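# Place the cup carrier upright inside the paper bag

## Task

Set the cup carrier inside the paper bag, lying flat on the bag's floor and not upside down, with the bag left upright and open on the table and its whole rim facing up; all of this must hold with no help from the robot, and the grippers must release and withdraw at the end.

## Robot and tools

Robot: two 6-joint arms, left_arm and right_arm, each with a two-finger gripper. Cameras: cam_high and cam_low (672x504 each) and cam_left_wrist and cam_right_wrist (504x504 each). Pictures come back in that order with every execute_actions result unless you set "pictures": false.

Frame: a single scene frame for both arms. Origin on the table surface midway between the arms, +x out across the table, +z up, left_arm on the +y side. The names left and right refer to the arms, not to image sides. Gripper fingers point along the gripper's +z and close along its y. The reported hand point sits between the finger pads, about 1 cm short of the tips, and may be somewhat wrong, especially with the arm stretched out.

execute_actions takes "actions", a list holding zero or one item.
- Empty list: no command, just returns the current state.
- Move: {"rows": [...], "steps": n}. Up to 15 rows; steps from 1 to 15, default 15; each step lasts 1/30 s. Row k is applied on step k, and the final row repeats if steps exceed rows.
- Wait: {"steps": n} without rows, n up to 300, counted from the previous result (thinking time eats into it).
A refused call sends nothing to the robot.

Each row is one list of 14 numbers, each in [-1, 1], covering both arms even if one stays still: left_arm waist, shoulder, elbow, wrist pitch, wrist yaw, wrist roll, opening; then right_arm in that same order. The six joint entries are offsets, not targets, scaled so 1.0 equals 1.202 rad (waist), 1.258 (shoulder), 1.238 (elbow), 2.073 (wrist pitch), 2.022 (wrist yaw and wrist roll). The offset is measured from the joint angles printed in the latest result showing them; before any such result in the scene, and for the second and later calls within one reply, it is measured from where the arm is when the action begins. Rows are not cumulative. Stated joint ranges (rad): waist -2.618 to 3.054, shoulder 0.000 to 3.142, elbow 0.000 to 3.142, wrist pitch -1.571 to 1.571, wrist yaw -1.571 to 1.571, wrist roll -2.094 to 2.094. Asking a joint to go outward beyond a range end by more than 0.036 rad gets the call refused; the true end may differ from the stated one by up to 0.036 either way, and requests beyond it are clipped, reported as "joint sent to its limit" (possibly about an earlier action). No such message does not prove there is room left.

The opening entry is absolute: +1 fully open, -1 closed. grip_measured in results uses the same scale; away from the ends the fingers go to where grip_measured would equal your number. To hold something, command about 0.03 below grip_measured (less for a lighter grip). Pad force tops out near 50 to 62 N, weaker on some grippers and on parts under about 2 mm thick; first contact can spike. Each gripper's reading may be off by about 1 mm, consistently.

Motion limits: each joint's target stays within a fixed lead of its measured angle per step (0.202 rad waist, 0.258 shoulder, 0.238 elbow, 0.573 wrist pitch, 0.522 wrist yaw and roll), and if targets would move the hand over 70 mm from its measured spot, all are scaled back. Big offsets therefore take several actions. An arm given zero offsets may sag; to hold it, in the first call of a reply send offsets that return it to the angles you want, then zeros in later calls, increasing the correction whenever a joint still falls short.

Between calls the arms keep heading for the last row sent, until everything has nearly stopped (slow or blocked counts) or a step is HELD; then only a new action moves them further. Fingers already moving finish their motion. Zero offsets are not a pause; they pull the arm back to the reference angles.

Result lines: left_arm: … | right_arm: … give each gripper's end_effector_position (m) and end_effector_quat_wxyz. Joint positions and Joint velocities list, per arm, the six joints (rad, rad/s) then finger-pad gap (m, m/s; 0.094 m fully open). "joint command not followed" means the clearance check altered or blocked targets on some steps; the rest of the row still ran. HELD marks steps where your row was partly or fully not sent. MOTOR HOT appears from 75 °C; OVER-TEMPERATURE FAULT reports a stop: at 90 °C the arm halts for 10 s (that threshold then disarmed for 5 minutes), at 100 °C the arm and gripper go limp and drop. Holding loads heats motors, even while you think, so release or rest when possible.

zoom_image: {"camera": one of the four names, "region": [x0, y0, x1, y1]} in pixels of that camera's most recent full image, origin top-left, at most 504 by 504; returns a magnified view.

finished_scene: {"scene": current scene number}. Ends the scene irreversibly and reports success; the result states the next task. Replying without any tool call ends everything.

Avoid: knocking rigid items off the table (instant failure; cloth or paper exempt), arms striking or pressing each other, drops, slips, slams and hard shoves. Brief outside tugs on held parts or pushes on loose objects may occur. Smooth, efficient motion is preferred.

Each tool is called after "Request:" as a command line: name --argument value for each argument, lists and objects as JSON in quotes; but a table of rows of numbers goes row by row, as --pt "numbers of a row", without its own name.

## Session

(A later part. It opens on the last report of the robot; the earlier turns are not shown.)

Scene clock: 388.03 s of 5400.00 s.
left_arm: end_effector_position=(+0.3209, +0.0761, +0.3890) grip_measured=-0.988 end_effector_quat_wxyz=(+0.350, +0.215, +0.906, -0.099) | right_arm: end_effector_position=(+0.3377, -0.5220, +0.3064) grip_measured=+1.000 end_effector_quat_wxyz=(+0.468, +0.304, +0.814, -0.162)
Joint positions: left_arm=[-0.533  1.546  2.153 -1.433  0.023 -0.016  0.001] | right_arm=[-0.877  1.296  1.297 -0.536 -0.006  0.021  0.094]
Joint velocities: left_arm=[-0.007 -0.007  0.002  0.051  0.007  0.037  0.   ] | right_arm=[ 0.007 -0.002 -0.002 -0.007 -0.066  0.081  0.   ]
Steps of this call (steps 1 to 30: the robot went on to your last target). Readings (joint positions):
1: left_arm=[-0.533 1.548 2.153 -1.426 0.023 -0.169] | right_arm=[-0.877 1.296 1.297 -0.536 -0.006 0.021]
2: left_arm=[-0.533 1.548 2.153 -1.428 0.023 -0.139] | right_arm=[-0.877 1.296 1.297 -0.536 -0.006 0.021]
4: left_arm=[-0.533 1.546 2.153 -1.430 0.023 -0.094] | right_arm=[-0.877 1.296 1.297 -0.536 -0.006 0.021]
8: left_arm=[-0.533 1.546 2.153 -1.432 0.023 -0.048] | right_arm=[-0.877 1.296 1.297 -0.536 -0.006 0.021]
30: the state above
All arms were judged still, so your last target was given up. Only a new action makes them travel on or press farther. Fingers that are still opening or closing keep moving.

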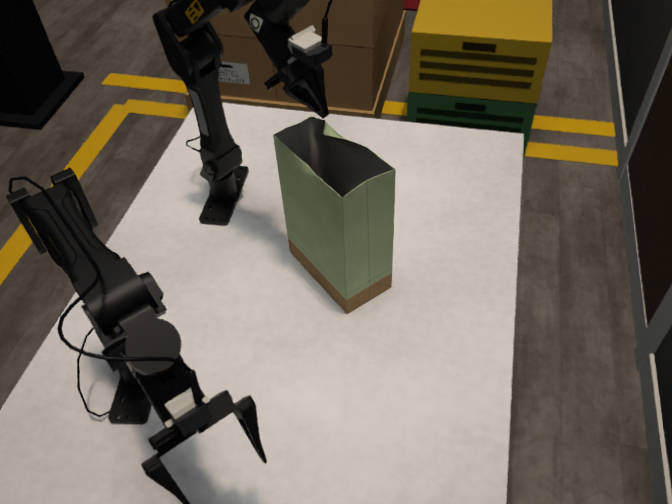

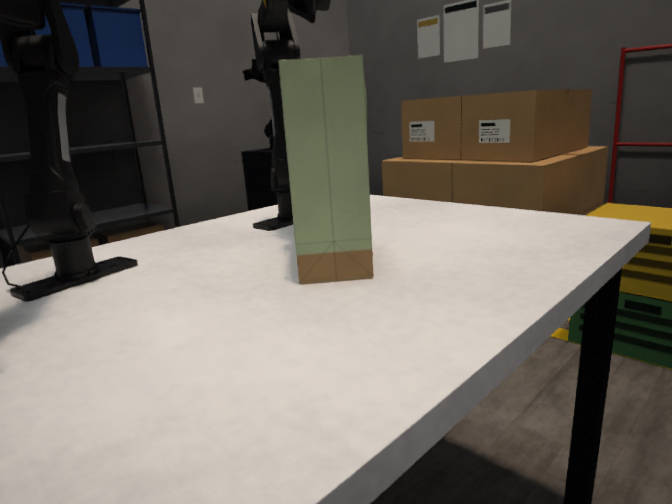

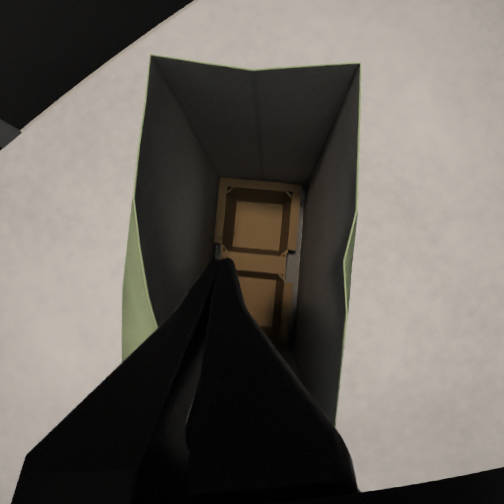

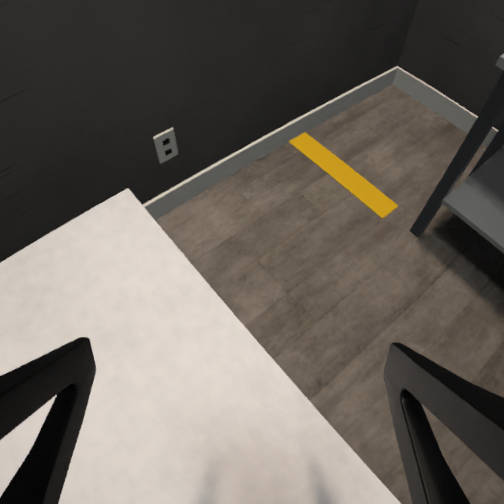

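Request:
execute_actions --actions '[{"rows":[[-0.02,-0.01,-0.03,0.01,0,0,-1,0,0,0,0,0,0,1],[-0.04,-0.02,-0.06,0.02,0,0,-1,0,0,0,0,0,0,1],[-0.05,-0.03,-0.1,0.03,0,0,-1,0,0,0,0,0,0,1],[-0.05,-0.04,-0.14,0.04,0,0,-1,0,0,0,0,0,0,1],[-0.05,-0.05,-0.18,0.05,0,0,-1,0,0,0,0,0,0,1],[-0.05,-0.06,-0.22,0.06,0,0,-1,0,0,0,0,0,0,1],[-0.05,-0.07,-0.26,0.07,0,0,-1,0,0,0,0,0,0,1],[-0.05,-0.08,-0.3,0.08,0,0,-1,0,0,0,0,0,0,1],[-0.05,-0.09,-0.34,0.09,0,0,-1,0,0,0,0,0,0,1],[-0.05,-0.1,-0.38,0.1,0,0,-1,0,0,0,0,0,0,1],[-0.05,-0.11,-0.41,0.11,0,0,-1,0,0,0,0,0,0,1],[-0.05,-0.118,-0.447,0.115,0,0,-1,0,0,0,0,0,0,1]]}]' --pictures false

Request:
execute_actions --actions '[{"steps":12}]' --pictures false

Request:
execute_actions --actions '[{"rows":[[0.015,0,0,0,0,0,-1,0,0,0,0,0,0,1],[0.03,0,0,0,0,0,-1,0,0,0,0,0,0,1],[0.045,0,0,0,0,0,-1,0,0,0,0,0,0,1],[0.06,0,0,0,0,0,-1,0,0,0,0,0,0,1],[0.075,0,0,0,0,0,-1,0,0,0,0,0,0,1]]}]'

Request:
zoom_image --camera "cam_high" --region '[250,60,430,220]'

Scene clock: 407.50 s of 5400.00 s.
left_arm: end_effector_position=(+0.2961, +0.0683, +0.2602) grip_measured=-0.988 end_effector_quat_wxyz=(+0.226, +0.249, +0.939, -0.074) | right_arm: end_effector_position=(+0.3377, -0.5220, +0.3064) grip_measured=+1.000 end_effector_quat_wxyz=(+0.468, +0.304, +0.814, -0.162)
Joint positions: left_arm=[-0.589  1.437  1.606 -1.259  0.022 -0.016  0.001] | right_arm=[-0.877  1.296  1.297 -0.536 -0.006  0.021  0.094]
Joint velocities: left_arm=[-0.002  0.002 -0.325  0.139 -0.051 -0.037 -0.001] | right_arm=[-0.007  0.022 -0.012  0.022 -0.037  0.022  0.   ]
Steps of this call (steps 1 to 90: nothing new was sent; then 15.97 s passed at rest; steps 91 to 105: all 15 steps of this action). Readings (joint positions):
91: left_arm=[-0.535 1.546 2.150 -1.431 0.023 -0.016] | right_arm=[-0.877 1.296 1.297 -0.536 -0.006 0.021]
92: left_arm=[-0.543 1.542 2.138 -1.423 0.020 -0.016] | right_arm=[-0.877 1.296 1.297 -0.536 -0.006 0.021]
94: left_arm=[-0.570 1.523 2.076 -1.395 0.020 -0.016] | right_arm=[-0.877 1.296 1.297 -0.536 -0.006 0.021]
98: left_arm=[-0.589 1.477 1.884 -1.338 0.022 -0.016] | right_arm=[-0.877 1.296 1.297 -0.536 -0.006 0.021]
105: the state above

Scene clock: 407.90 s of 5400.00 s.
left_arm: end_effector_position=(+0.3014, +0.0652, +0.2696) grip_measured=-0.988 end_effector_quat_wxyz=(+0.254, +0.247, +0.932, -0.082) | right_arm: end_effector_position=(+0.3377, -0.5220, +0.3064) grip_measured=+1.000 end_effector_quat_wxyz=(+0.468, +0.304, +0.814, -0.162)
Joint positions: left_arm=[-0.589  1.417  1.598 -1.213  0.022 -0.016  0.001] | right_arm=[-0.877  1.296  1.297 -0.536 -0.006  0.021  0.094]
Joint velocities: left_arm=[ 0.012 -0.007 -0.007  0.007  0.022 -0.022  0.   ] | right_arm=[-0.017  0.002 -0.007 -0.081  0.022  0.11   0.   ]
Steps of this call (steps 1 to 12: the robot went on to your last target). Readings (joint positions):
1: left_arm=[-0.589 1.437 1.599 -1.255 0.022 -0.016] | right_arm=[-0.877 1.296 1.297 -0.536 -0.006 0.021]
2: left_arm=[-0.589 1.437 1.598 -1.250 0.022 -0.016] | right_arm=[-0.877 1.296 1.297 -0.536 -0.006 0.021]
4: left_arm=[-0.589 1.431 1.598 -1.235 0.022 -0.016] | right_arm=[-0.877 1.296 1.297 -0.536 -0.006 0.021]
8: left_arm=[-0.589 1.418 1.598 -1.219 0.022 -0.016] | right_arm=[-0.877 1.296 1.297 -0.536 -0.006 0.021]
12: the state above

Scene clock: 408.40 s of 5400.00 s.
left_arm: end_effector_position=(+0.3156, +0.0917, +0.2696) grip_measured=-0.988 end_effector_quat_wxyz=(+0.257, +0.206, +0.942, -0.070) | right_arm: end_effector_position=(+0.3377, -0.5220, +0.3064) grip_measured=+1.000 end_effector_quat_wxyz=(+0.468, +0.304, +0.814, -0.162)
Joint positions: left_arm=[-0.501  1.417  1.598 -1.213  0.02  -0.016  0.001] | right_arm=[-0.877  1.296  1.297 -0.536 -0.006  0.021  0.094]
Joint velocities: left_arm=[-0.012 -0.027  0.012 -0.051 -0.051  0.037  0.   ] | right_arm=[-0.012 -0.007 -0.012  0.11  -0.022  0.051  0.   ]
Steps of this call (steps 1 to 15: all 15 steps of this action). Readings (joint positions):
1: left_arm=[-0.588 1.417 1.598 -1.213 0.022 -0.016] | right_arm=[-0.877 1.296 1.297 -0.536 -0.006 0.021]
2: left_arm=[-0.583 1.417 1.598 -1.213 0.023 -0.016] | right_arm=[-0.877 1.296 1.297 -0.536 -0.006 0.021]
4: left_arm=[-0.558 1.417 1.598 -1.213 0.024 -0.016] | right_arm=[-0.877 1.296 1.297 -0.536 -0.006 0.021]
8: left_arm=[-0.504 1.417 1.598 -1.213 0.020 -0.016] | right_arm=[-0.877 1.296 1.297 -0.536 -0.006 0.021]
15: the state above

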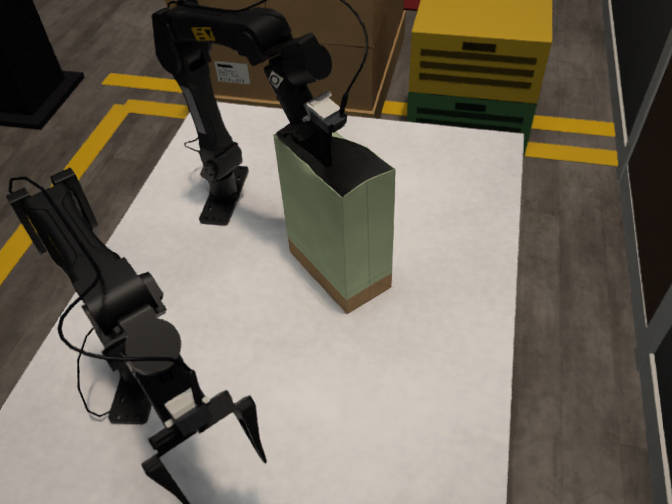

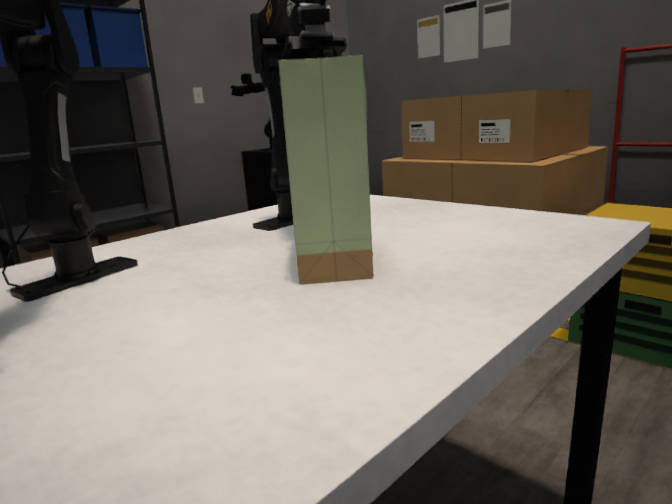

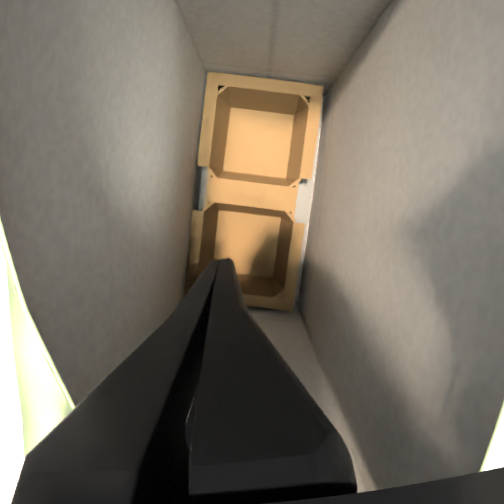

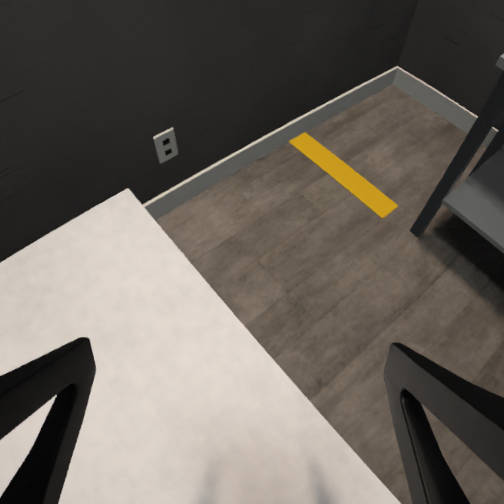

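Region (250, 60, 430, 220) of cam_high's 672x504 image, scaled by 2.800, with more detail than that image has.

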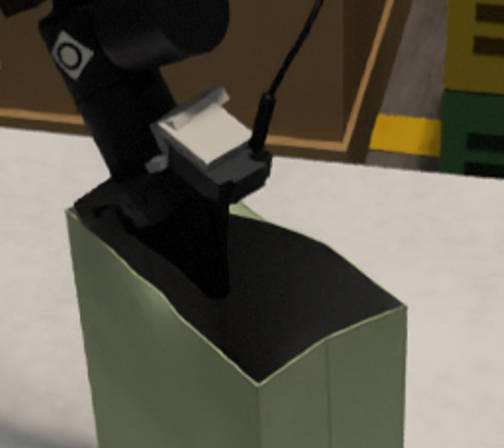

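Request:
execute_actions --actions '[{"rows":[[0.015,0,0,0,0,0,-1,0,0,0,0,0,0,1],[0.03,0,0,0,0,0,-1,0,0,0,0,0,0,1],[0.045,0,0,0,0,0,-1,0,0,0,0,0,0,1],[0.06,0,0,0,0,0,-1,0,0,0,0,0,0,1],[0.065,0,0.02,0,0,0,-1,0,0,0,0,0,0,1],[0.07,0,0.04,-0.01,0,0,-1,0,0,0,0,0,0,1]]}]'

Request:
execute_actions --actions '[{"rows":[[0,0,0.03,-0.01,0,0,-1,0,0,0,0,0,0,1],[0,0,0.06,-0.02,0,0,-1,0,0,0,0,0,0,1],[0,0,0.09,-0.03,0,0,-1,0,0,0,0,0,0,1],[0.01,0,0.12,-0.045,0,0,-1,0,0,0,0,0,0,1],[0.01,0,0.15,-0.06,0,0,-1,0,0,0,0,0,0,1],[0.02,0,0.18,-0.075,0,0,-1,0,0,0,0,0,0,1],[0.02,0,0.21,-0.09,0,0,-1,0,0,0,0,0,0,1],[0.02,0,0.24,-0.1,0,0,-1,0,0,0,0,0,0,1],[0.02,0,0.27,-0.11,0,0,-1,0,0,0,0,0,0,1],[0.02,0,0.3,-0.12,0,0,-1,0,0,0,0,0,0,1],[0.02,0,0.33,-0.12,0,0,-1,0,0,0,0,0,0,1],[0.02,0,0.36,-0.12,0,0,-1,0,0,0,0,0,0,1]]}]'

Request:
zoom_image --camera "cam_high" --region '[250,60,430,220]'

Scene clock: 426.03 s of 5400.00 s.
left_arm: end_effector_position=(+0.3258, +0.1168, +0.2737) grip_measured=-0.988 end_effector_quat_wxyz=(+0.262, +0.168, +0.949, -0.059) | right_arm: end_effector_position=(+0.3377, -0.5220, +0.3064) grip_measured=+1.000 end_effector_quat_wxyz=(+0.468, +0.304, +0.814, -0.162)
Joint positions: left_arm=[-0.421  1.417  1.614 -1.225  0.019 -0.016  0.001] | right_arm=[-0.877  1.296  1.297 -0.536 -0.006  0.021  0.094]
Joint velocities: left_arm=[-0.002 -0.002 -0.012  0.007 -0.066 -0.007  0.001] | right_arm=[ 0.017 -0.017  0.002 -0.066  0.051  0.051  0.   ]
Steps of this call (steps 1 to 15: the robot went on to your last target; steps 16 to 90: nothing new was sent; then 14.13 s passed at rest; steps 91 to 105: all 15 steps of this action). Readings (joint positions):
91: left_arm=[-0.500 1.417 1.598 -1.213 0.020 -0.016] | right_arm=[-0.877 1.296 1.297 -0.536 -0.006 0.021]
92: left_arm=[-0.495 1.417 1.598 -1.213 0.020 -0.016] | right_arm=[-0.877 1.296 1.297 -0.536 -0.006 0.021]
94: left_arm=[-0.471 1.417 1.598 -1.213 0.022 -0.016] | right_arm=[-0.877 1.296 1.297 -0.536 -0.006 0.021]
98: left_arm=[-0.424 1.417 1.607 -1.220 0.019 -0.016] | right_arm=[-0.877 1.296 1.297 -0.536 -0.006 0.021]
105: the state above

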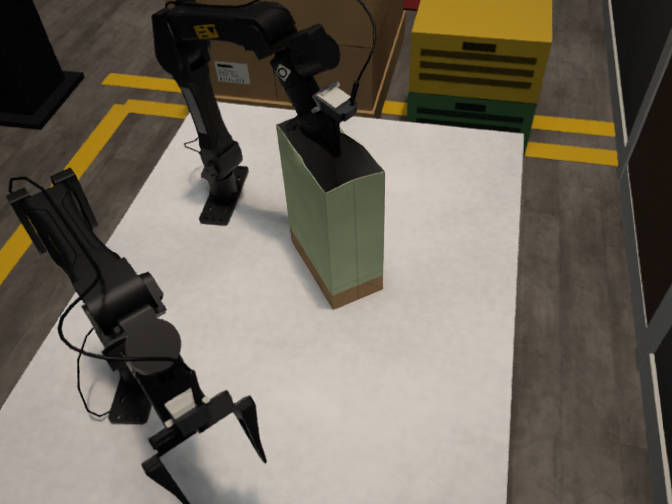

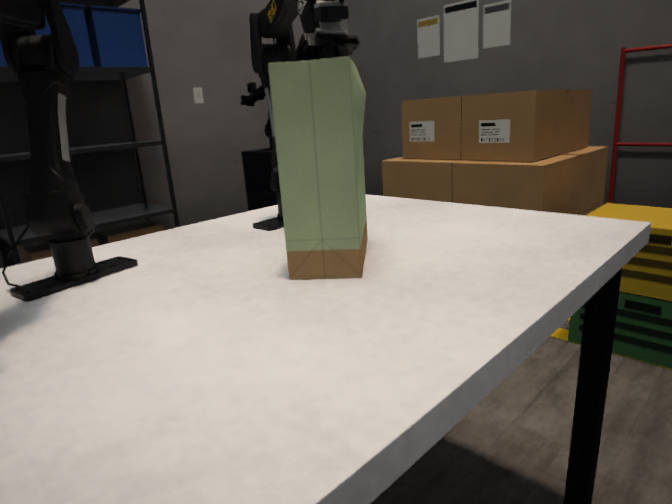

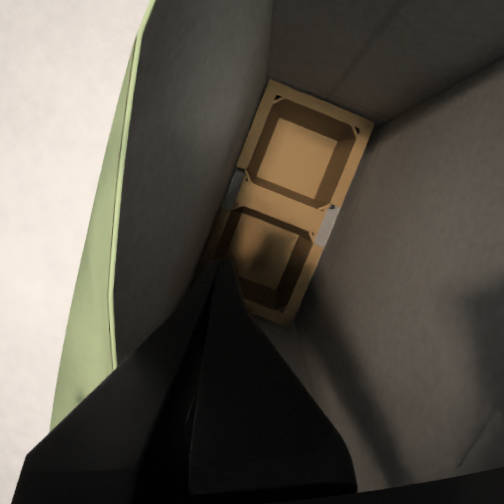

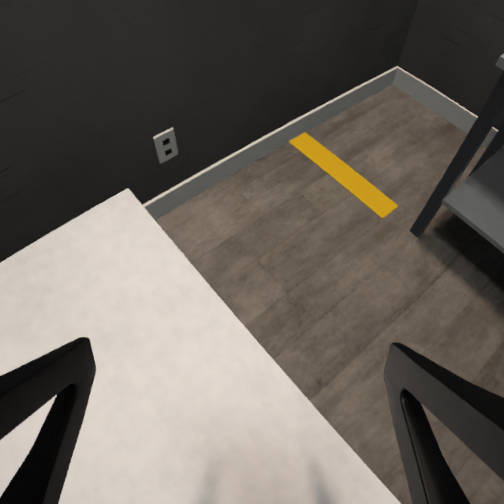

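Scene clock: 426.53 s of 5400.00 s.
left_arm: end_effector_position=(+0.3106, +0.1283, +0.3883) grip_measured=-0.988 end_effector_quat_wxyz=(+0.361, +0.155, +0.916, -0.075) | right_arm: end_effector_position=(+0.3377, -0.5220, +0.3064) grip_measured=+1.000 end_effector_quat_wxyz=(+0.468, +0.304, +0.814, -0.162)
Joint positions: left_arm=[-0.404  1.423  2.033 -1.424  0.019 -0.016  0.001] | right_arm=[-0.877  1.296  1.297 -0.536 -0.006  0.021  0.094]
Joint velocities: left_arm=[-0.007 -0.159  0.256 -0.183  0.007 -0.022 -0.   ] | right_arm=[ 0.007 -0.002 -0.012 -0.081  0.022 -0.037  0.   ]
Steps of this call (steps 1 to 15: all 15 steps of this action). Readings (joint positions):
1: left_arm=[-0.421 1.417 1.614 -1.226 0.019 -0.016] | right_arm=[-0.877 1.296 1.297 -0.536 -0.006 0.021]
2: left_arm=[-0.421 1.418 1.621 -1.235 0.019 -0.016] | right_arm=[-0.877 1.296 1.297 -0.536 -0.006 0.021]
4: left_arm=[-0.421 1.427 1.661 -1.266 0.019 -0.016] | right_arm=[-0.877 1.296 1.297 -0.536 -0.006 0.021]
8: left_arm=[-0.408 1.434 1.808 -1.340 0.019 -0.016] | right_arm=[-0.877 1.296 1.297 -0.536 -0.006 0.021]
15: the state above

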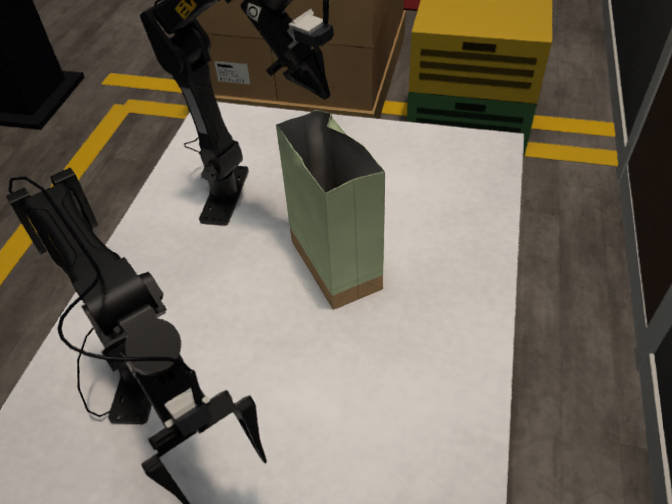

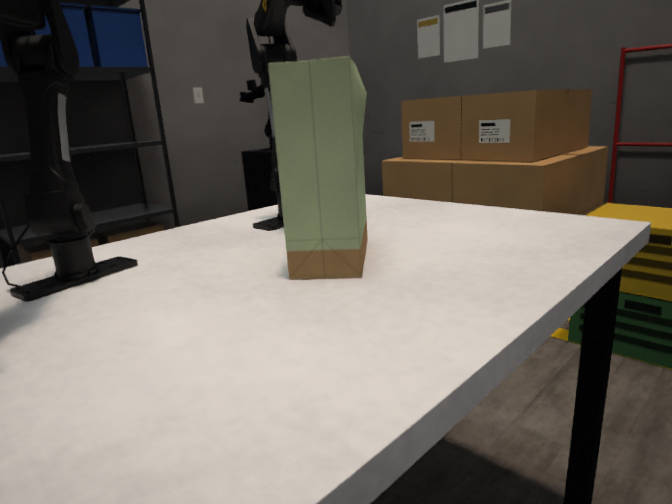

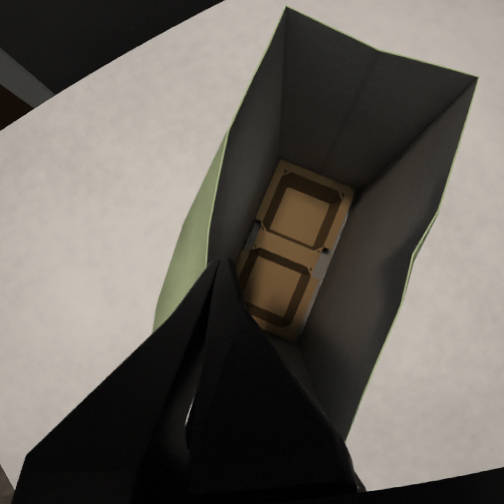

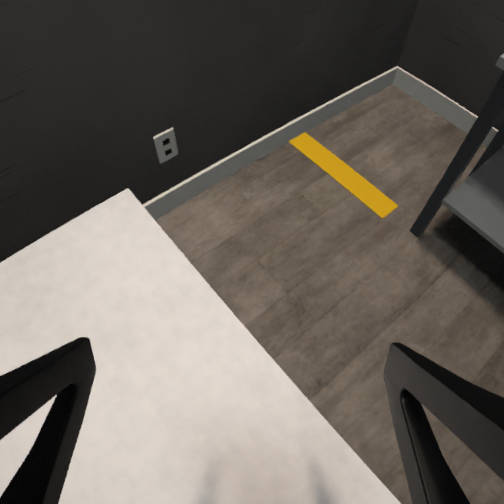

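Region (250, 60, 430, 220) of cam_high's 672x504 image, scaled by 2.800, with more detail than that image has.

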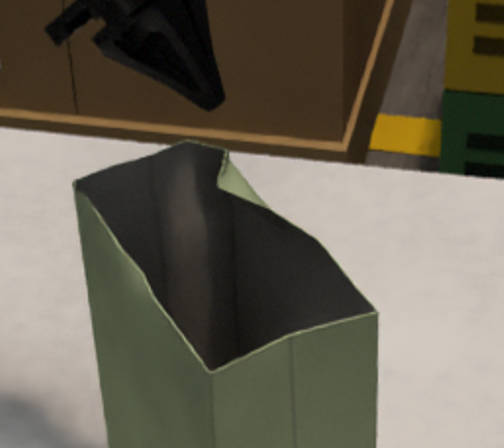

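Request:
execute_actions --actions '[{"rows":[[0,0,-0.01,0,0,0.04,-0.8,0,0,0,0,0,0,1],[0,0,-0.02,0,0,0.08,-0.6,0,0,0,0,0,0,1],[0,0,-0.03,-0.01,0,0.12,-0.4,0,0,0,0,0,0,1],[0,0,-0.04,-0.01,0,0.16,-0.2,0,0,0,0,0,0,1],[0,0,-0.05,-0.02,0,0.2,0,0,0,0,0,0,0,1],[0,0.013,-0.06,-0.022,0,0.25,0.2,0,0,0,0,0,0,1],[0,0.013,-0.06,-0.022,0,0.3,0.2,0,0,0,0,0,0,1]]}]' --pictures false

Request:
execute_actions --actions '[{"steps":25}]'

Request:
zoom_image --camera "cam_high" --region '[250,60,430,220]'

Scene clock: 450.63 s of 5400.00 s.
left_arm: end_effector_position=(+0.3079, +0.1293, +0.3545) grip_measured=+0.198 end_effector_quat_wxyz=(+0.310, +0.407, +0.859, +0.020) | right_arm: end_effector_position=(+0.3377, -0.5220, +0.3064) grip_measured=+1.000 end_effector_quat_wxyz=(+0.468, +0.304, +0.814, -0.162)
Joint positions: left_arm=[-0.404  1.444  1.968 -1.464  0.019  0.534  0.056] | right_arm=[-0.877  1.296  1.297 -0.536 -0.006  0.021  0.094]
Joint velocities: left_arm=[ 0.017  0.002  0.007  0.007 -0.081  0.315  0.   ] | right_arm=[ 0.012  0.012 -0.012 -0.037  0.066  0.022  0.   ]
Steps of this call (steps 1 to 30: the robot went on to your last target; steps 31 to 90: nothing new was sent; then 20.60 s passed at rest; steps 91 to 105: all 15 steps of this action). Readings (joint positions):
91: left_arm=[-0.404 1.416 2.040 -1.465 0.019 -0.005] | right_arm=[-0.877 1.296 1.297 -0.536 -0.006 0.021]
92: left_arm=[-0.404 1.416 2.038 -1.459 0.019 0.019] | right_arm=[-0.877 1.296 1.297 -0.536 -0.006 0.021]
94: left_arm=[-0.404 1.416 2.025 -1.453 0.019 0.100] | right_arm=[-0.877 1.296 1.297 -0.536 -0.006 0.021]
98: left_arm=[-0.404 1.425 1.982 -1.460 0.019 0.344] | right_arm=[-0.877 1.296 1.297 -0.536 -0.006 0.021]
105: the state above

Scene clock: 451.47 s of 5400.00 s.
left_arm: end_effector_position=(+0.3079, +0.1293, +0.3545) grip_measured=+0.198 end_effector_quat_wxyz=(+0.309, +0.428, +0.849, +0.028) | right_arm: end_effector_position=(+0.3377, -0.5220, +0.3064) grip_measured=+1.000 end_effector_quat_wxyz=(+0.468, +0.304, +0.814, -0.162)
Joint positions: left_arm=[-0.404  1.444  1.968 -1.464  0.019  0.584  0.056] | right_arm=[-0.877  1.296  1.297 -0.536 -0.006  0.021  0.094]
Joint velocities: left_arm=[ 0.017 -0.017 -0.012 -0.022 -0.037 -0.007  0.001] | right_arm=[ 0.002 -0.007  0.012  0.007  0.066 -0.037  0.   ]
Steps of this call (steps 1 to 25: the robot went on to your last target). Readings (joint positions):
1: left_arm=[-0.404 1.444 1.968 -1.464 0.019 0.544] | right_arm=[-0.877 1.296 1.297 -0.536 -0.006 0.021]
2: left_arm=[-0.404 1.444 1.968 -1.464 0.019 0.552] | right_arm=[-0.877 1.296 1.297 -0.536 -0.006 0.021]
4: left_arm=[-0.404 1.444 1.968 -1.464 0.019 0.563] | right_arm=[-0.877 1.296 1.297 -0.536 -0.006 0.021]
8: left_arm=[-0.404 1.444 1.968 -1.464 0.019 0.576] | right_arm=[-0.877 1.296 1.297 -0.536 -0.006 0.021]
25: the state above

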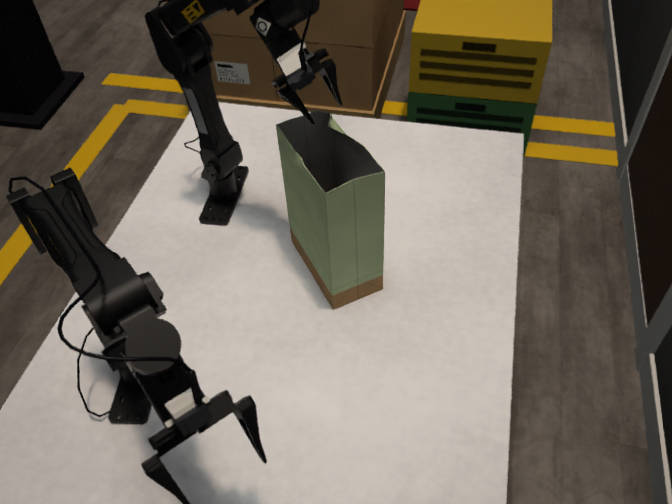

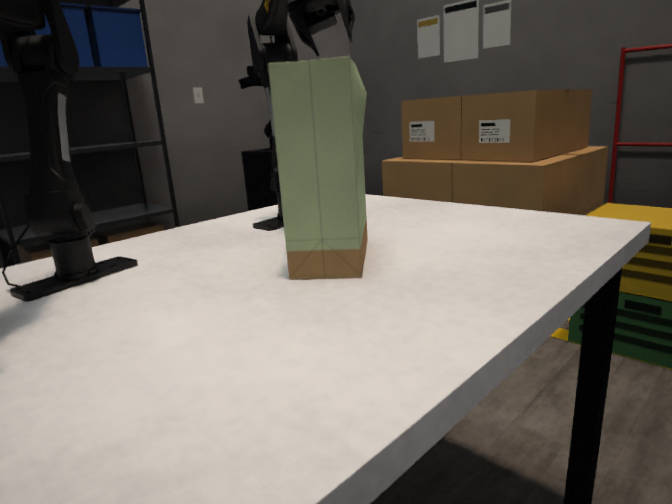

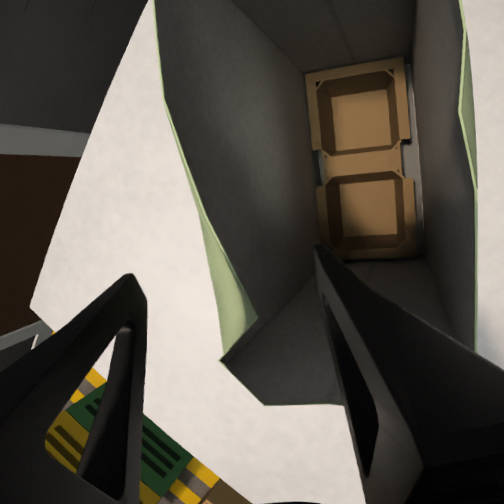

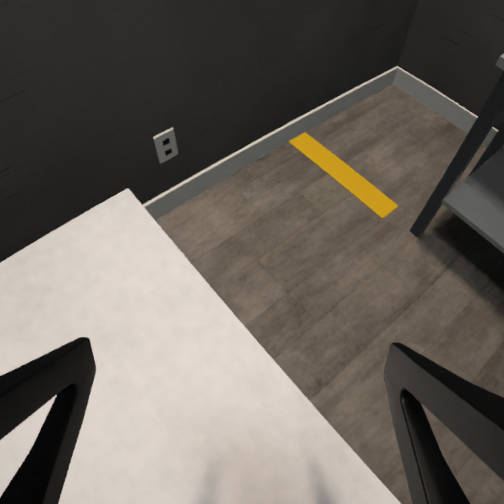

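Region (250, 60, 430, 220) of cam_high's 672x504 image, scaled by 2.800, with more detail than that image has.

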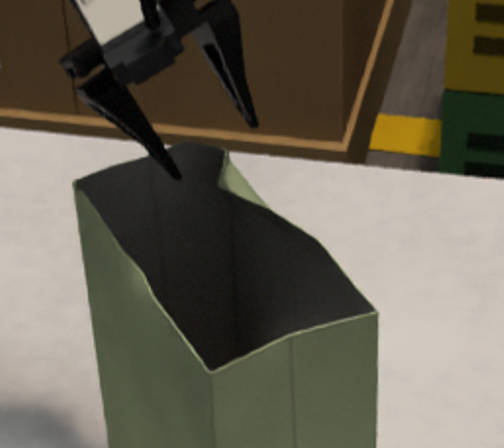

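Request:
execute_actions --actions '[{"rows":[[0,-0.015,-0.04,0.015,0,0,0.2,0,0,0,0,0,0,1],[0,-0.03,-0.08,0.03,0,0,0.2,0,0,0,0,0,0,1],[0,-0.045,-0.12,0.045,0,0,0.2,0,0,0,0,0,0,1],[0,-0.06,-0.16,0.06,0,0,0.2,0,0,0,0,0,0,1],[0,-0.075,-0.2,0.075,0,0,0.2,0,0,0,0,0,0,1],[0,-0.09,-0.24,0.09,0,0,0.2,0,0,0,0,0,0,1],[0,-0.105,-0.28,0.105,0,0,0.2,0,0,0,0,0,0,1],[0,-0.12,-0.32,0.12,0,0,0.2,0,0,0,0,0,0,1],[0,-0.135,-0.36,0.135,0,0,0.2,0,0,0,0,0,0,1],[0,-0.145,-0.41,0.15,0,0,0.2,0,0,0,0,0,0,1]]}]' --pictures false

Request:
execute_actions --actions '[{"steps":15}]'

Request:
zoom_image --camera "cam_high" --region '[250,60,430,220]'

Scene clock: 462.70 s of 5400.00 s.
left_arm: end_effector_position=(+0.3002, +0.1324, +0.2661) grip_measured=+0.198 end_effector_quat_wxyz=(+0.274, +0.432, +0.859, +0.025) | right_arm: end_effector_position=(+0.3377, -0.5220, +0.3064) grip_measured=+1.000 end_effector_quat_wxyz=(+0.468, +0.304, +0.814, -0.162)
Joint positions: left_arm=[-0.404  1.288  1.476 -1.202  0.017  0.584  0.056] | right_arm=[-0.877  1.296  1.297 -0.536 -0.006  0.021  0.094]
Joint velocities: left_arm=[ 0.007 -0.007 -0.007  0.3   -0.007 -0.081  0.   ] | right_arm=[-0.002 -0.002  0.017 -0.022  0.051 -0.022  0.   ]
Steps of this call (steps 1 to 15: the robot went on to your last target; steps 16 to 90: nothing new was sent; then 7.73 s passed at rest; steps 91 to 105: all 15 steps of this action). Readings (joint positions):
91: left_arm=[-0.404 1.443 1.963 -1.460 0.019 0.584] | right_arm=[-0.877 1.296 1.297 -0.536 -0.006 0.021]
92: left_arm=[-0.404 1.436 1.944 -1.446 0.019 0.584] | right_arm=[-0.877 1.296 1.297 -0.536 -0.006 0.021]
94: left_arm=[-0.404 1.409 1.870 -1.408 0.019 0.584] | right_arm=[-0.877 1.296 1.297 -0.536 -0.006 0.021]
98: left_arm=[-0.404 1.343 1.669 -1.325 0.019 0.584] | right_arm=[-0.877 1.296 1.297 -0.536 -0.006 0.021]
105: the state above

Scene clock: 463.20 s of 5400.00 s.
left_arm: end_effector_position=(+0.3062, +0.1303, +0.2727) grip_measured=+0.198 end_effector_quat_wxyz=(+0.294, +0.430, +0.853, +0.027) | right_arm: end_effector_position=(+0.3377, -0.5220, +0.3064) grip_measured=+1.000 end_effector_quat_wxyz=(+0.468, +0.304, +0.814, -0.162)
Joint positions: left_arm=[-0.404  1.281  1.476 -1.167  0.017  0.584  0.056] | right_arm=[-0.877  1.296  1.297 -0.536 -0.006  0.021  0.094]
Joint velocities: left_arm=[ 0.007 -0.007  0.012  0.037  0.007  0.037 -0.001] | right_arm=[-0.007  0.002 -0.017  0.037 -0.007 -0.051  0.   ]
Steps of this call (steps 1 to 15: the robot went on to your last target). Readings (joint positions):
1: left_arm=[-0.404 1.287 1.476 -1.192 0.017 0.584] | right_arm=[-0.877 1.296 1.297 -0.536 -0.006 0.021]
2: left_arm=[-0.404 1.286 1.476 -1.183 0.017 0.584] | right_arm=[-0.877 1.296 1.297 -0.536 -0.006 0.021]
4: left_arm=[-0.404 1.284 1.476 -1.174 0.017 0.584] | right_arm=[-0.877 1.296 1.297 -0.536 -0.006 0.021]
8: left_arm=[-0.404 1.281 1.476 -1.169 0.017 0.584] | right_arm=[-0.877 1.296 1.297 -0.536 -0.006 0.021]
15: the state above

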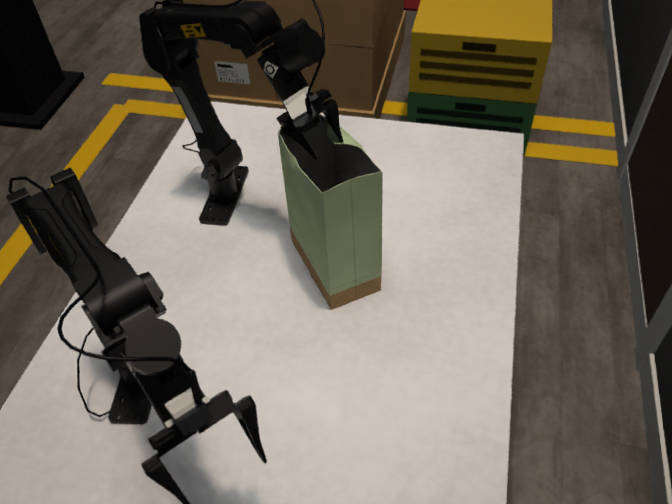

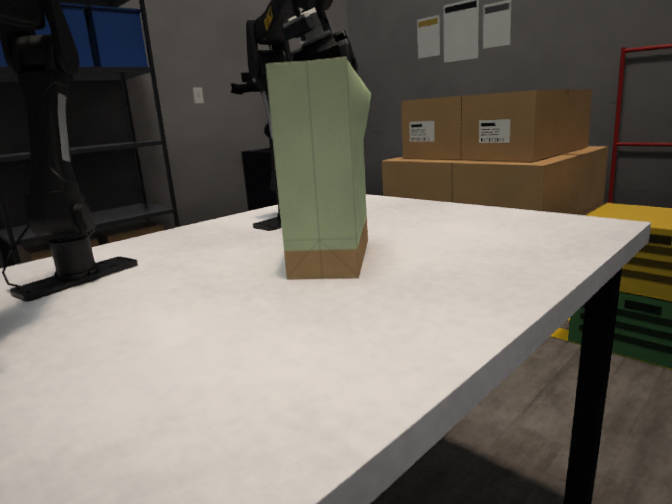

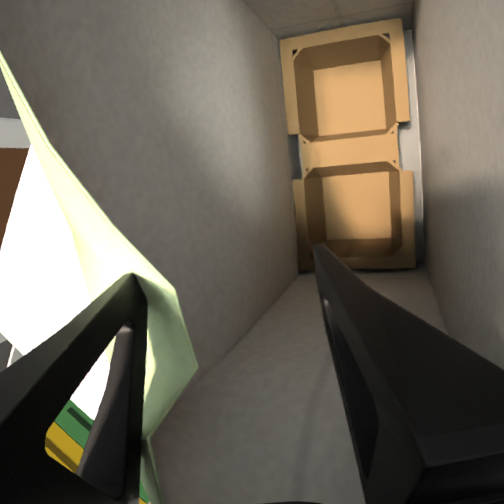

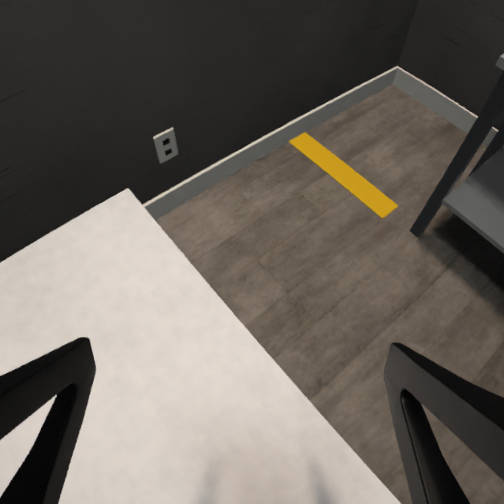

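Region (250, 60, 430, 220) of cam_high's 672x504 image, scaled by 2.800, with more detail than that image has.

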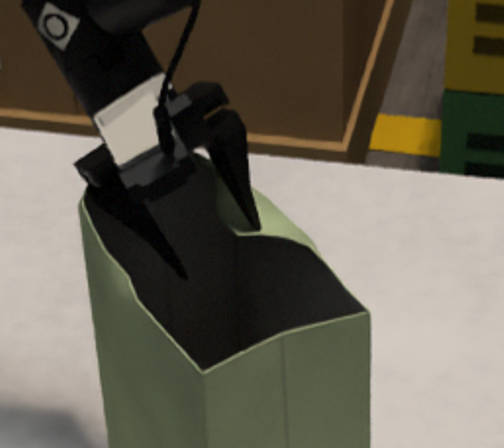

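Request:
execute_actions --actions '[{"rows":[[0,0.01,0.03,-0.01,0,0,0.2,0,0,0,0,0,0,1],[0,0.02,0.06,-0.02,0,0,0.2,0,0,0,0,0,0,1],[0,0.03,0.1,-0.035,0,0,0.2,0,0,0,0,0,0,1],[0,0.04,0.14,-0.05,0,0,0.2,0,0,0,0,0,0,1],[0,0.05,0.18,-0.065,0,0,0.2,0,0,0,0,0,0,1],[0,0.06,0.22,-0.08,0,0,0.2,0,0,0,0,0,0,1],[0,0.07,0.25,-0.09,0,0,0.3,0,0,0,0,0,0,1]]}]' --pictures false

Request:
execute_actions --actions '[{"rows":[[0.03,0,0,0,0,0,0.4,0,0,0,0,0,0,1],[0.06,0,0,0,0,0,0.4,0,0,0,0,0,0,1],[0.075,0,0,0,0,0,0.4,0,0,0,0,0,0,1]]}]'

Scene clock: 473.60 s of 5400.00 s.
left_arm: end_effector_position=(+0.3112, +0.1286, +0.3290) grip_measured=+0.298 end_effector_quat_wxyz=(+0.316, +0.427, +0.847, +0.030) | right_arm: end_effector_position=(+0.3377, -0.5220, +0.3064) grip_measured=+1.000 end_effector_quat_wxyz=(+0.468, +0.304, +0.814, -0.162)
Joint positions: left_arm=[-0.404  1.367  1.766 -1.324  0.017  0.584  0.061] | right_arm=[-0.877  1.296  1.297 -0.536 -0.006  0.021  0.094]
Joint velocities: left_arm=[ 0.012 -0.022 -0.007 -0.183 -0.007 -0.051  0.   ] | right_arm=[ 0.002 -0.007  0.007 -0.051 -0.081  0.022  0.   ]
Steps of this call (steps 1 to 15: the robot went on to your last target; steps 16 to 90: nothing new was sent; then 6.90 s passed at rest; steps 91 to 105: all 15 steps of this action). Readings (joint positions):
91: left_arm=[-0.404 1.281 1.476 -1.168 0.017 0.584] | right_arm=[-0.877 1.296 1.297 -0.536 -0.006 0.021]
92: left_arm=[-0.404 1.285 1.483 -1.177 0.017 0.584] | right_arm=[-0.877 1.296 1.297 -0.536 -0.006 0.021]
94: left_arm=[-0.404 1.309 1.536 -1.215 0.017 0.584] | right_arm=[-0.877 1.296 1.297 -0.536 -0.006 0.021]
98: left_arm=[-0.404 1.366 1.712 -1.280 0.017 0.584] | right_arm=[-0.877 1.296 1.297 -0.536 -0.006 0.021]
105: the state above

Scene clock: 474.10 s of 5400.00 s.
left_arm: end_effector_position=(+0.3192, +0.1559, +0.3286) grip_measured=+0.398 end_effector_quat_wxyz=(+0.313, +0.389, +0.865, +0.046) | right_arm: end_effector_position=(+0.3377, -0.5220, +0.3064) grip_measured=+1.000 end_effector_quat_wxyz=(+0.468, +0.304, +0.814, -0.162)
Joint positions: left_arm=[-0.317  1.367  1.766 -1.327  0.012  0.584  0.066] | right_arm=[-0.877  1.296  1.297 -0.536 -0.006  0.021  0.094]
Joint velocities: left_arm=[-0.002  0.022 -0.002 -0.066 -0.037  0.007  0.001] | right_arm=[ 0.017  0.002 -0.007 -0.022  0.022  0.007  0.   ]
Steps of this call (steps 1 to 15: all 15 steps of this action). Readings (joint positions):
1: left_arm=[-0.400 1.367 1.766 -1.327 0.018 0.584] | right_arm=[-0.877 1.296 1.297 -0.536 -0.006 0.021]
2: left_arm=[-0.387 1.367 1.766 -1.327 0.020 0.584] | right_arm=[-0.877 1.296 1.297 -0.536 -0.006 0.021]
4: left_arm=[-0.343 1.367 1.766 -1.327 0.018 0.584] | right_arm=[-0.877 1.296 1.297 -0.536 -0.006 0.021]
8: left_arm=[-0.317 1.367 1.766 -1.327 0.012 0.584] | right_arm=[-0.877 1.296 1.297 -0.536 -0.006 0.021]
15: the state above

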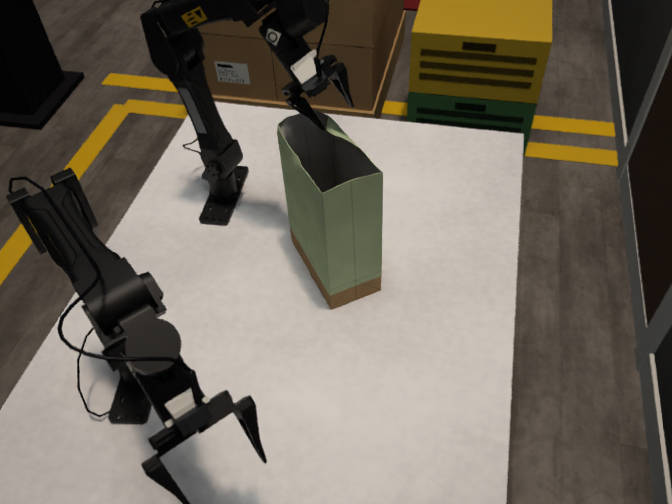

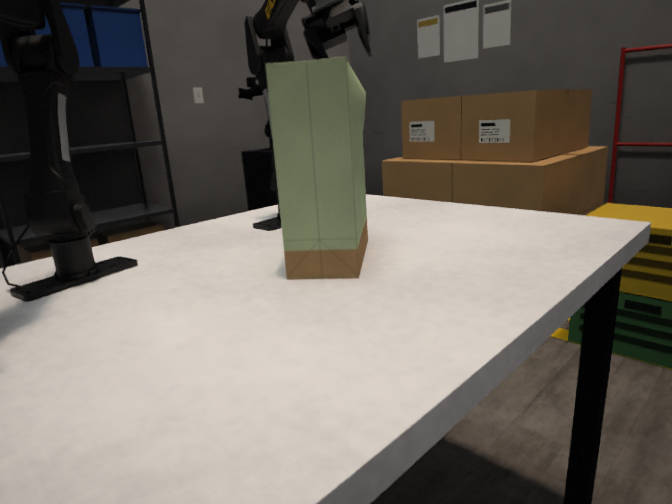

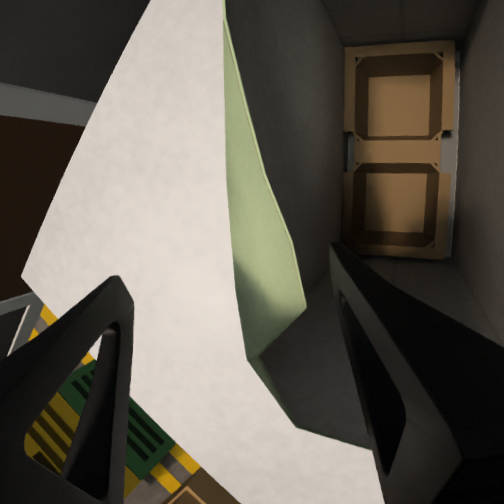

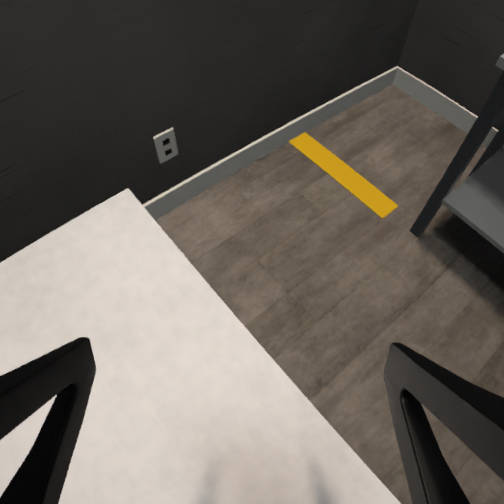

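Request:
execute_actions --actions '[{"rows":[[0,-0.01,-0.03,0.01,0,0,0.5,0,0,0,0,0,0,1],[0,-0.02,-0.06,0.02,0,0,0.5,0,0,0,0,0,0,1],[0,-0.03,-0.09,0.03,0,0,0.5,0,0,0,0,0,0,1],[0,-0.04,-0.12,0.04,0,0,0.5,0,0,0,0,0,0,1],[0,-0.05,-0.15,0.05,0,0,0.5,0,0,0,0,0,0,1],[0,-0.06,-0.18,0.06,0,0,0.5,0,0,0,0,0,0,1],[0,-0.07,-0.21,0.07,0,0,0.5,0,0,0,0,0,0,1],[0,-0.07,-0.24,0.08,0,0,0.5,0,0,0,0,0,0,1],[0,-0.07,-0.26,0.085,0,0,0.5,0,0,0,0,0,0,1]]}]' --pictures false

Request:
execute_actions --actions '[{"steps":12}]'

Request:
zoom_image --camera "cam_high" --region '[250,60,430,220]'

Scene clock: 485.07 s of 5400.00 s.
left_arm: end_effector_position=(+0.3126, +0.1577, +0.2580) grip_measured=+0.498 end_effector_quat_wxyz=(+0.268, +0.395, +0.878, +0.039) | right_arm: end_effector_position=(+0.3377, -0.5220, +0.3064) grip_measured=+1.000 end_effector_quat_wxyz=(+0.468, +0.304, +0.814, -0.162)
Joint positions: left_arm=[-0.317  1.299  1.454 -1.178  0.011  0.584  0.07 ] | right_arm=[-0.877  1.296  1.297 -0.536 -0.006  0.021  0.094]
Joint velocities: left_arm=[ 0.012 -0.012 -0.012  0.212 -0.022 -0.037  0.001] | right_arm=[-0.002  0.002 -0.012  0.007 -0.037 -0.022  0.   ]
Steps of this call (steps 1 to 15: the robot went on to your last target; steps 16 to 90: nothing new was sent; then 7.47 s passed at rest; steps 91 to 105: all 15 steps of this action). Readings (joint positions):
91: left_arm=[-0.317 1.367 1.763 -1.324 0.012 0.584] | right_arm=[-0.877 1.296 1.297 -0.536 -0.006 0.021]
92: left_arm=[-0.317 1.364 1.751 -1.315 0.012 0.584] | right_arm=[-0.877 1.296 1.297 -0.536 -0.006 0.021]
94: left_arm=[-0.317 1.347 1.698 -1.288 0.011 0.584] | right_arm=[-0.877 1.296 1.297 -0.536 -0.006 0.021]
98: left_arm=[-0.317 1.308 1.547 -1.235 0.012 0.584] | right_arm=[-0.877 1.296 1.297 -0.536 -0.006 0.021]
105: the state above

Scene clock: 485.47 s of 5400.00 s.
left_arm: end_effector_position=(+0.3162, +0.1567, +0.2603) grip_measured=+0.498 end_effector_quat_wxyz=(+0.276, +0.394, +0.876, +0.040) | right_arm: end_effector_position=(+0.3377, -0.5220, +0.3064) grip_measured=+1.000 end_effector_quat_wxyz=(+0.468, +0.304, +0.814, -0.162)
Joint positions: left_arm=[-0.317  1.299  1.454 -1.161  0.012  0.584  0.07 ] | right_arm=[-0.877  1.296  1.297 -0.536 -0.006  0.021  0.094]
Joint velocities: left_arm=[ 0.017 -0.017 -0.007  0.007 -0.051  0.051 -0.002] | right_arm=[-0.017 -0.027  0.022 -0.022  0.037 -0.022  0.   ]
Steps of this call (steps 1 to 12: the robot went on to your last target). Readings (joint positions):
1: left_arm=[-0.317 1.299 1.454 -1.172 0.012 0.584] | right_arm=[-0.877 1.296 1.297 -0.536 -0.006 0.021]
2: left_arm=[-0.317 1.299 1.454 -1.169 0.012 0.584] | right_arm=[-0.877 1.296 1.297 -0.536 -0.006 0.021]
4: left_arm=[-0.317 1.299 1.454 -1.164 0.011 0.584] | right_arm=[-0.877 1.296 1.297 -0.536 -0.006 0.021]
8: left_arm=[-0.317 1.299 1.454 -1.161 0.011 0.584] | right_arm=[-0.877 1.296 1.297 -0.536 -0.006 0.021]
12: the state above

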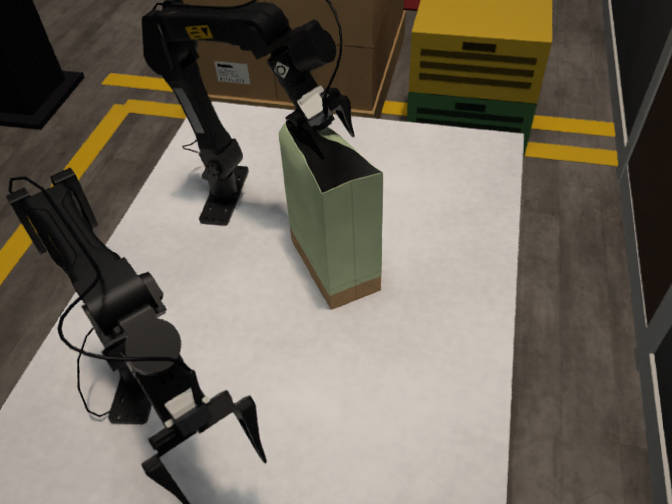

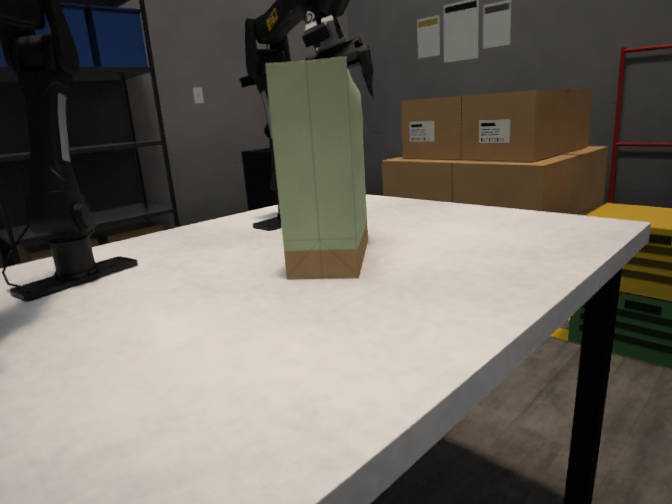

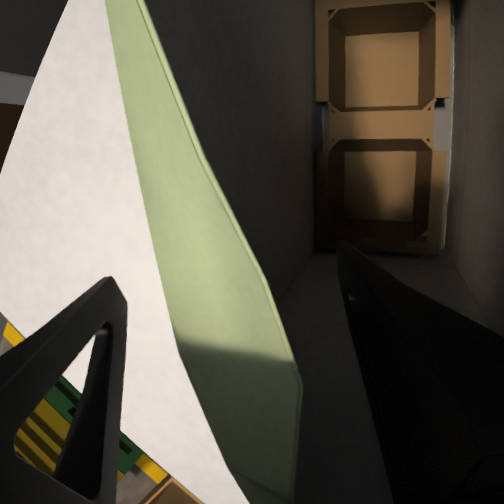

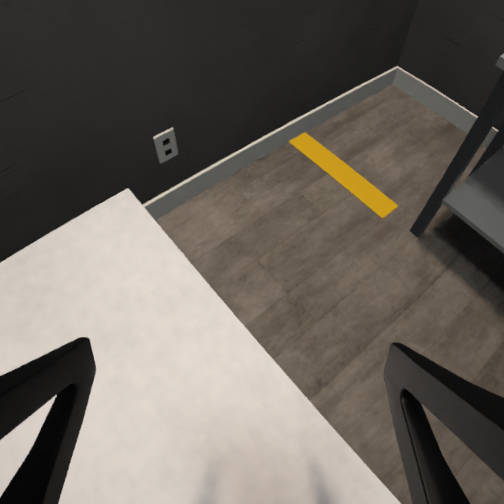

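Region (250, 60, 430, 220) of cam_high's 672x504 image, scaled by 2.800, with more detail than that image has.

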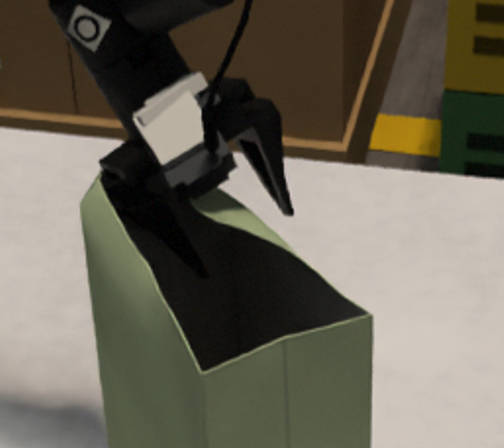

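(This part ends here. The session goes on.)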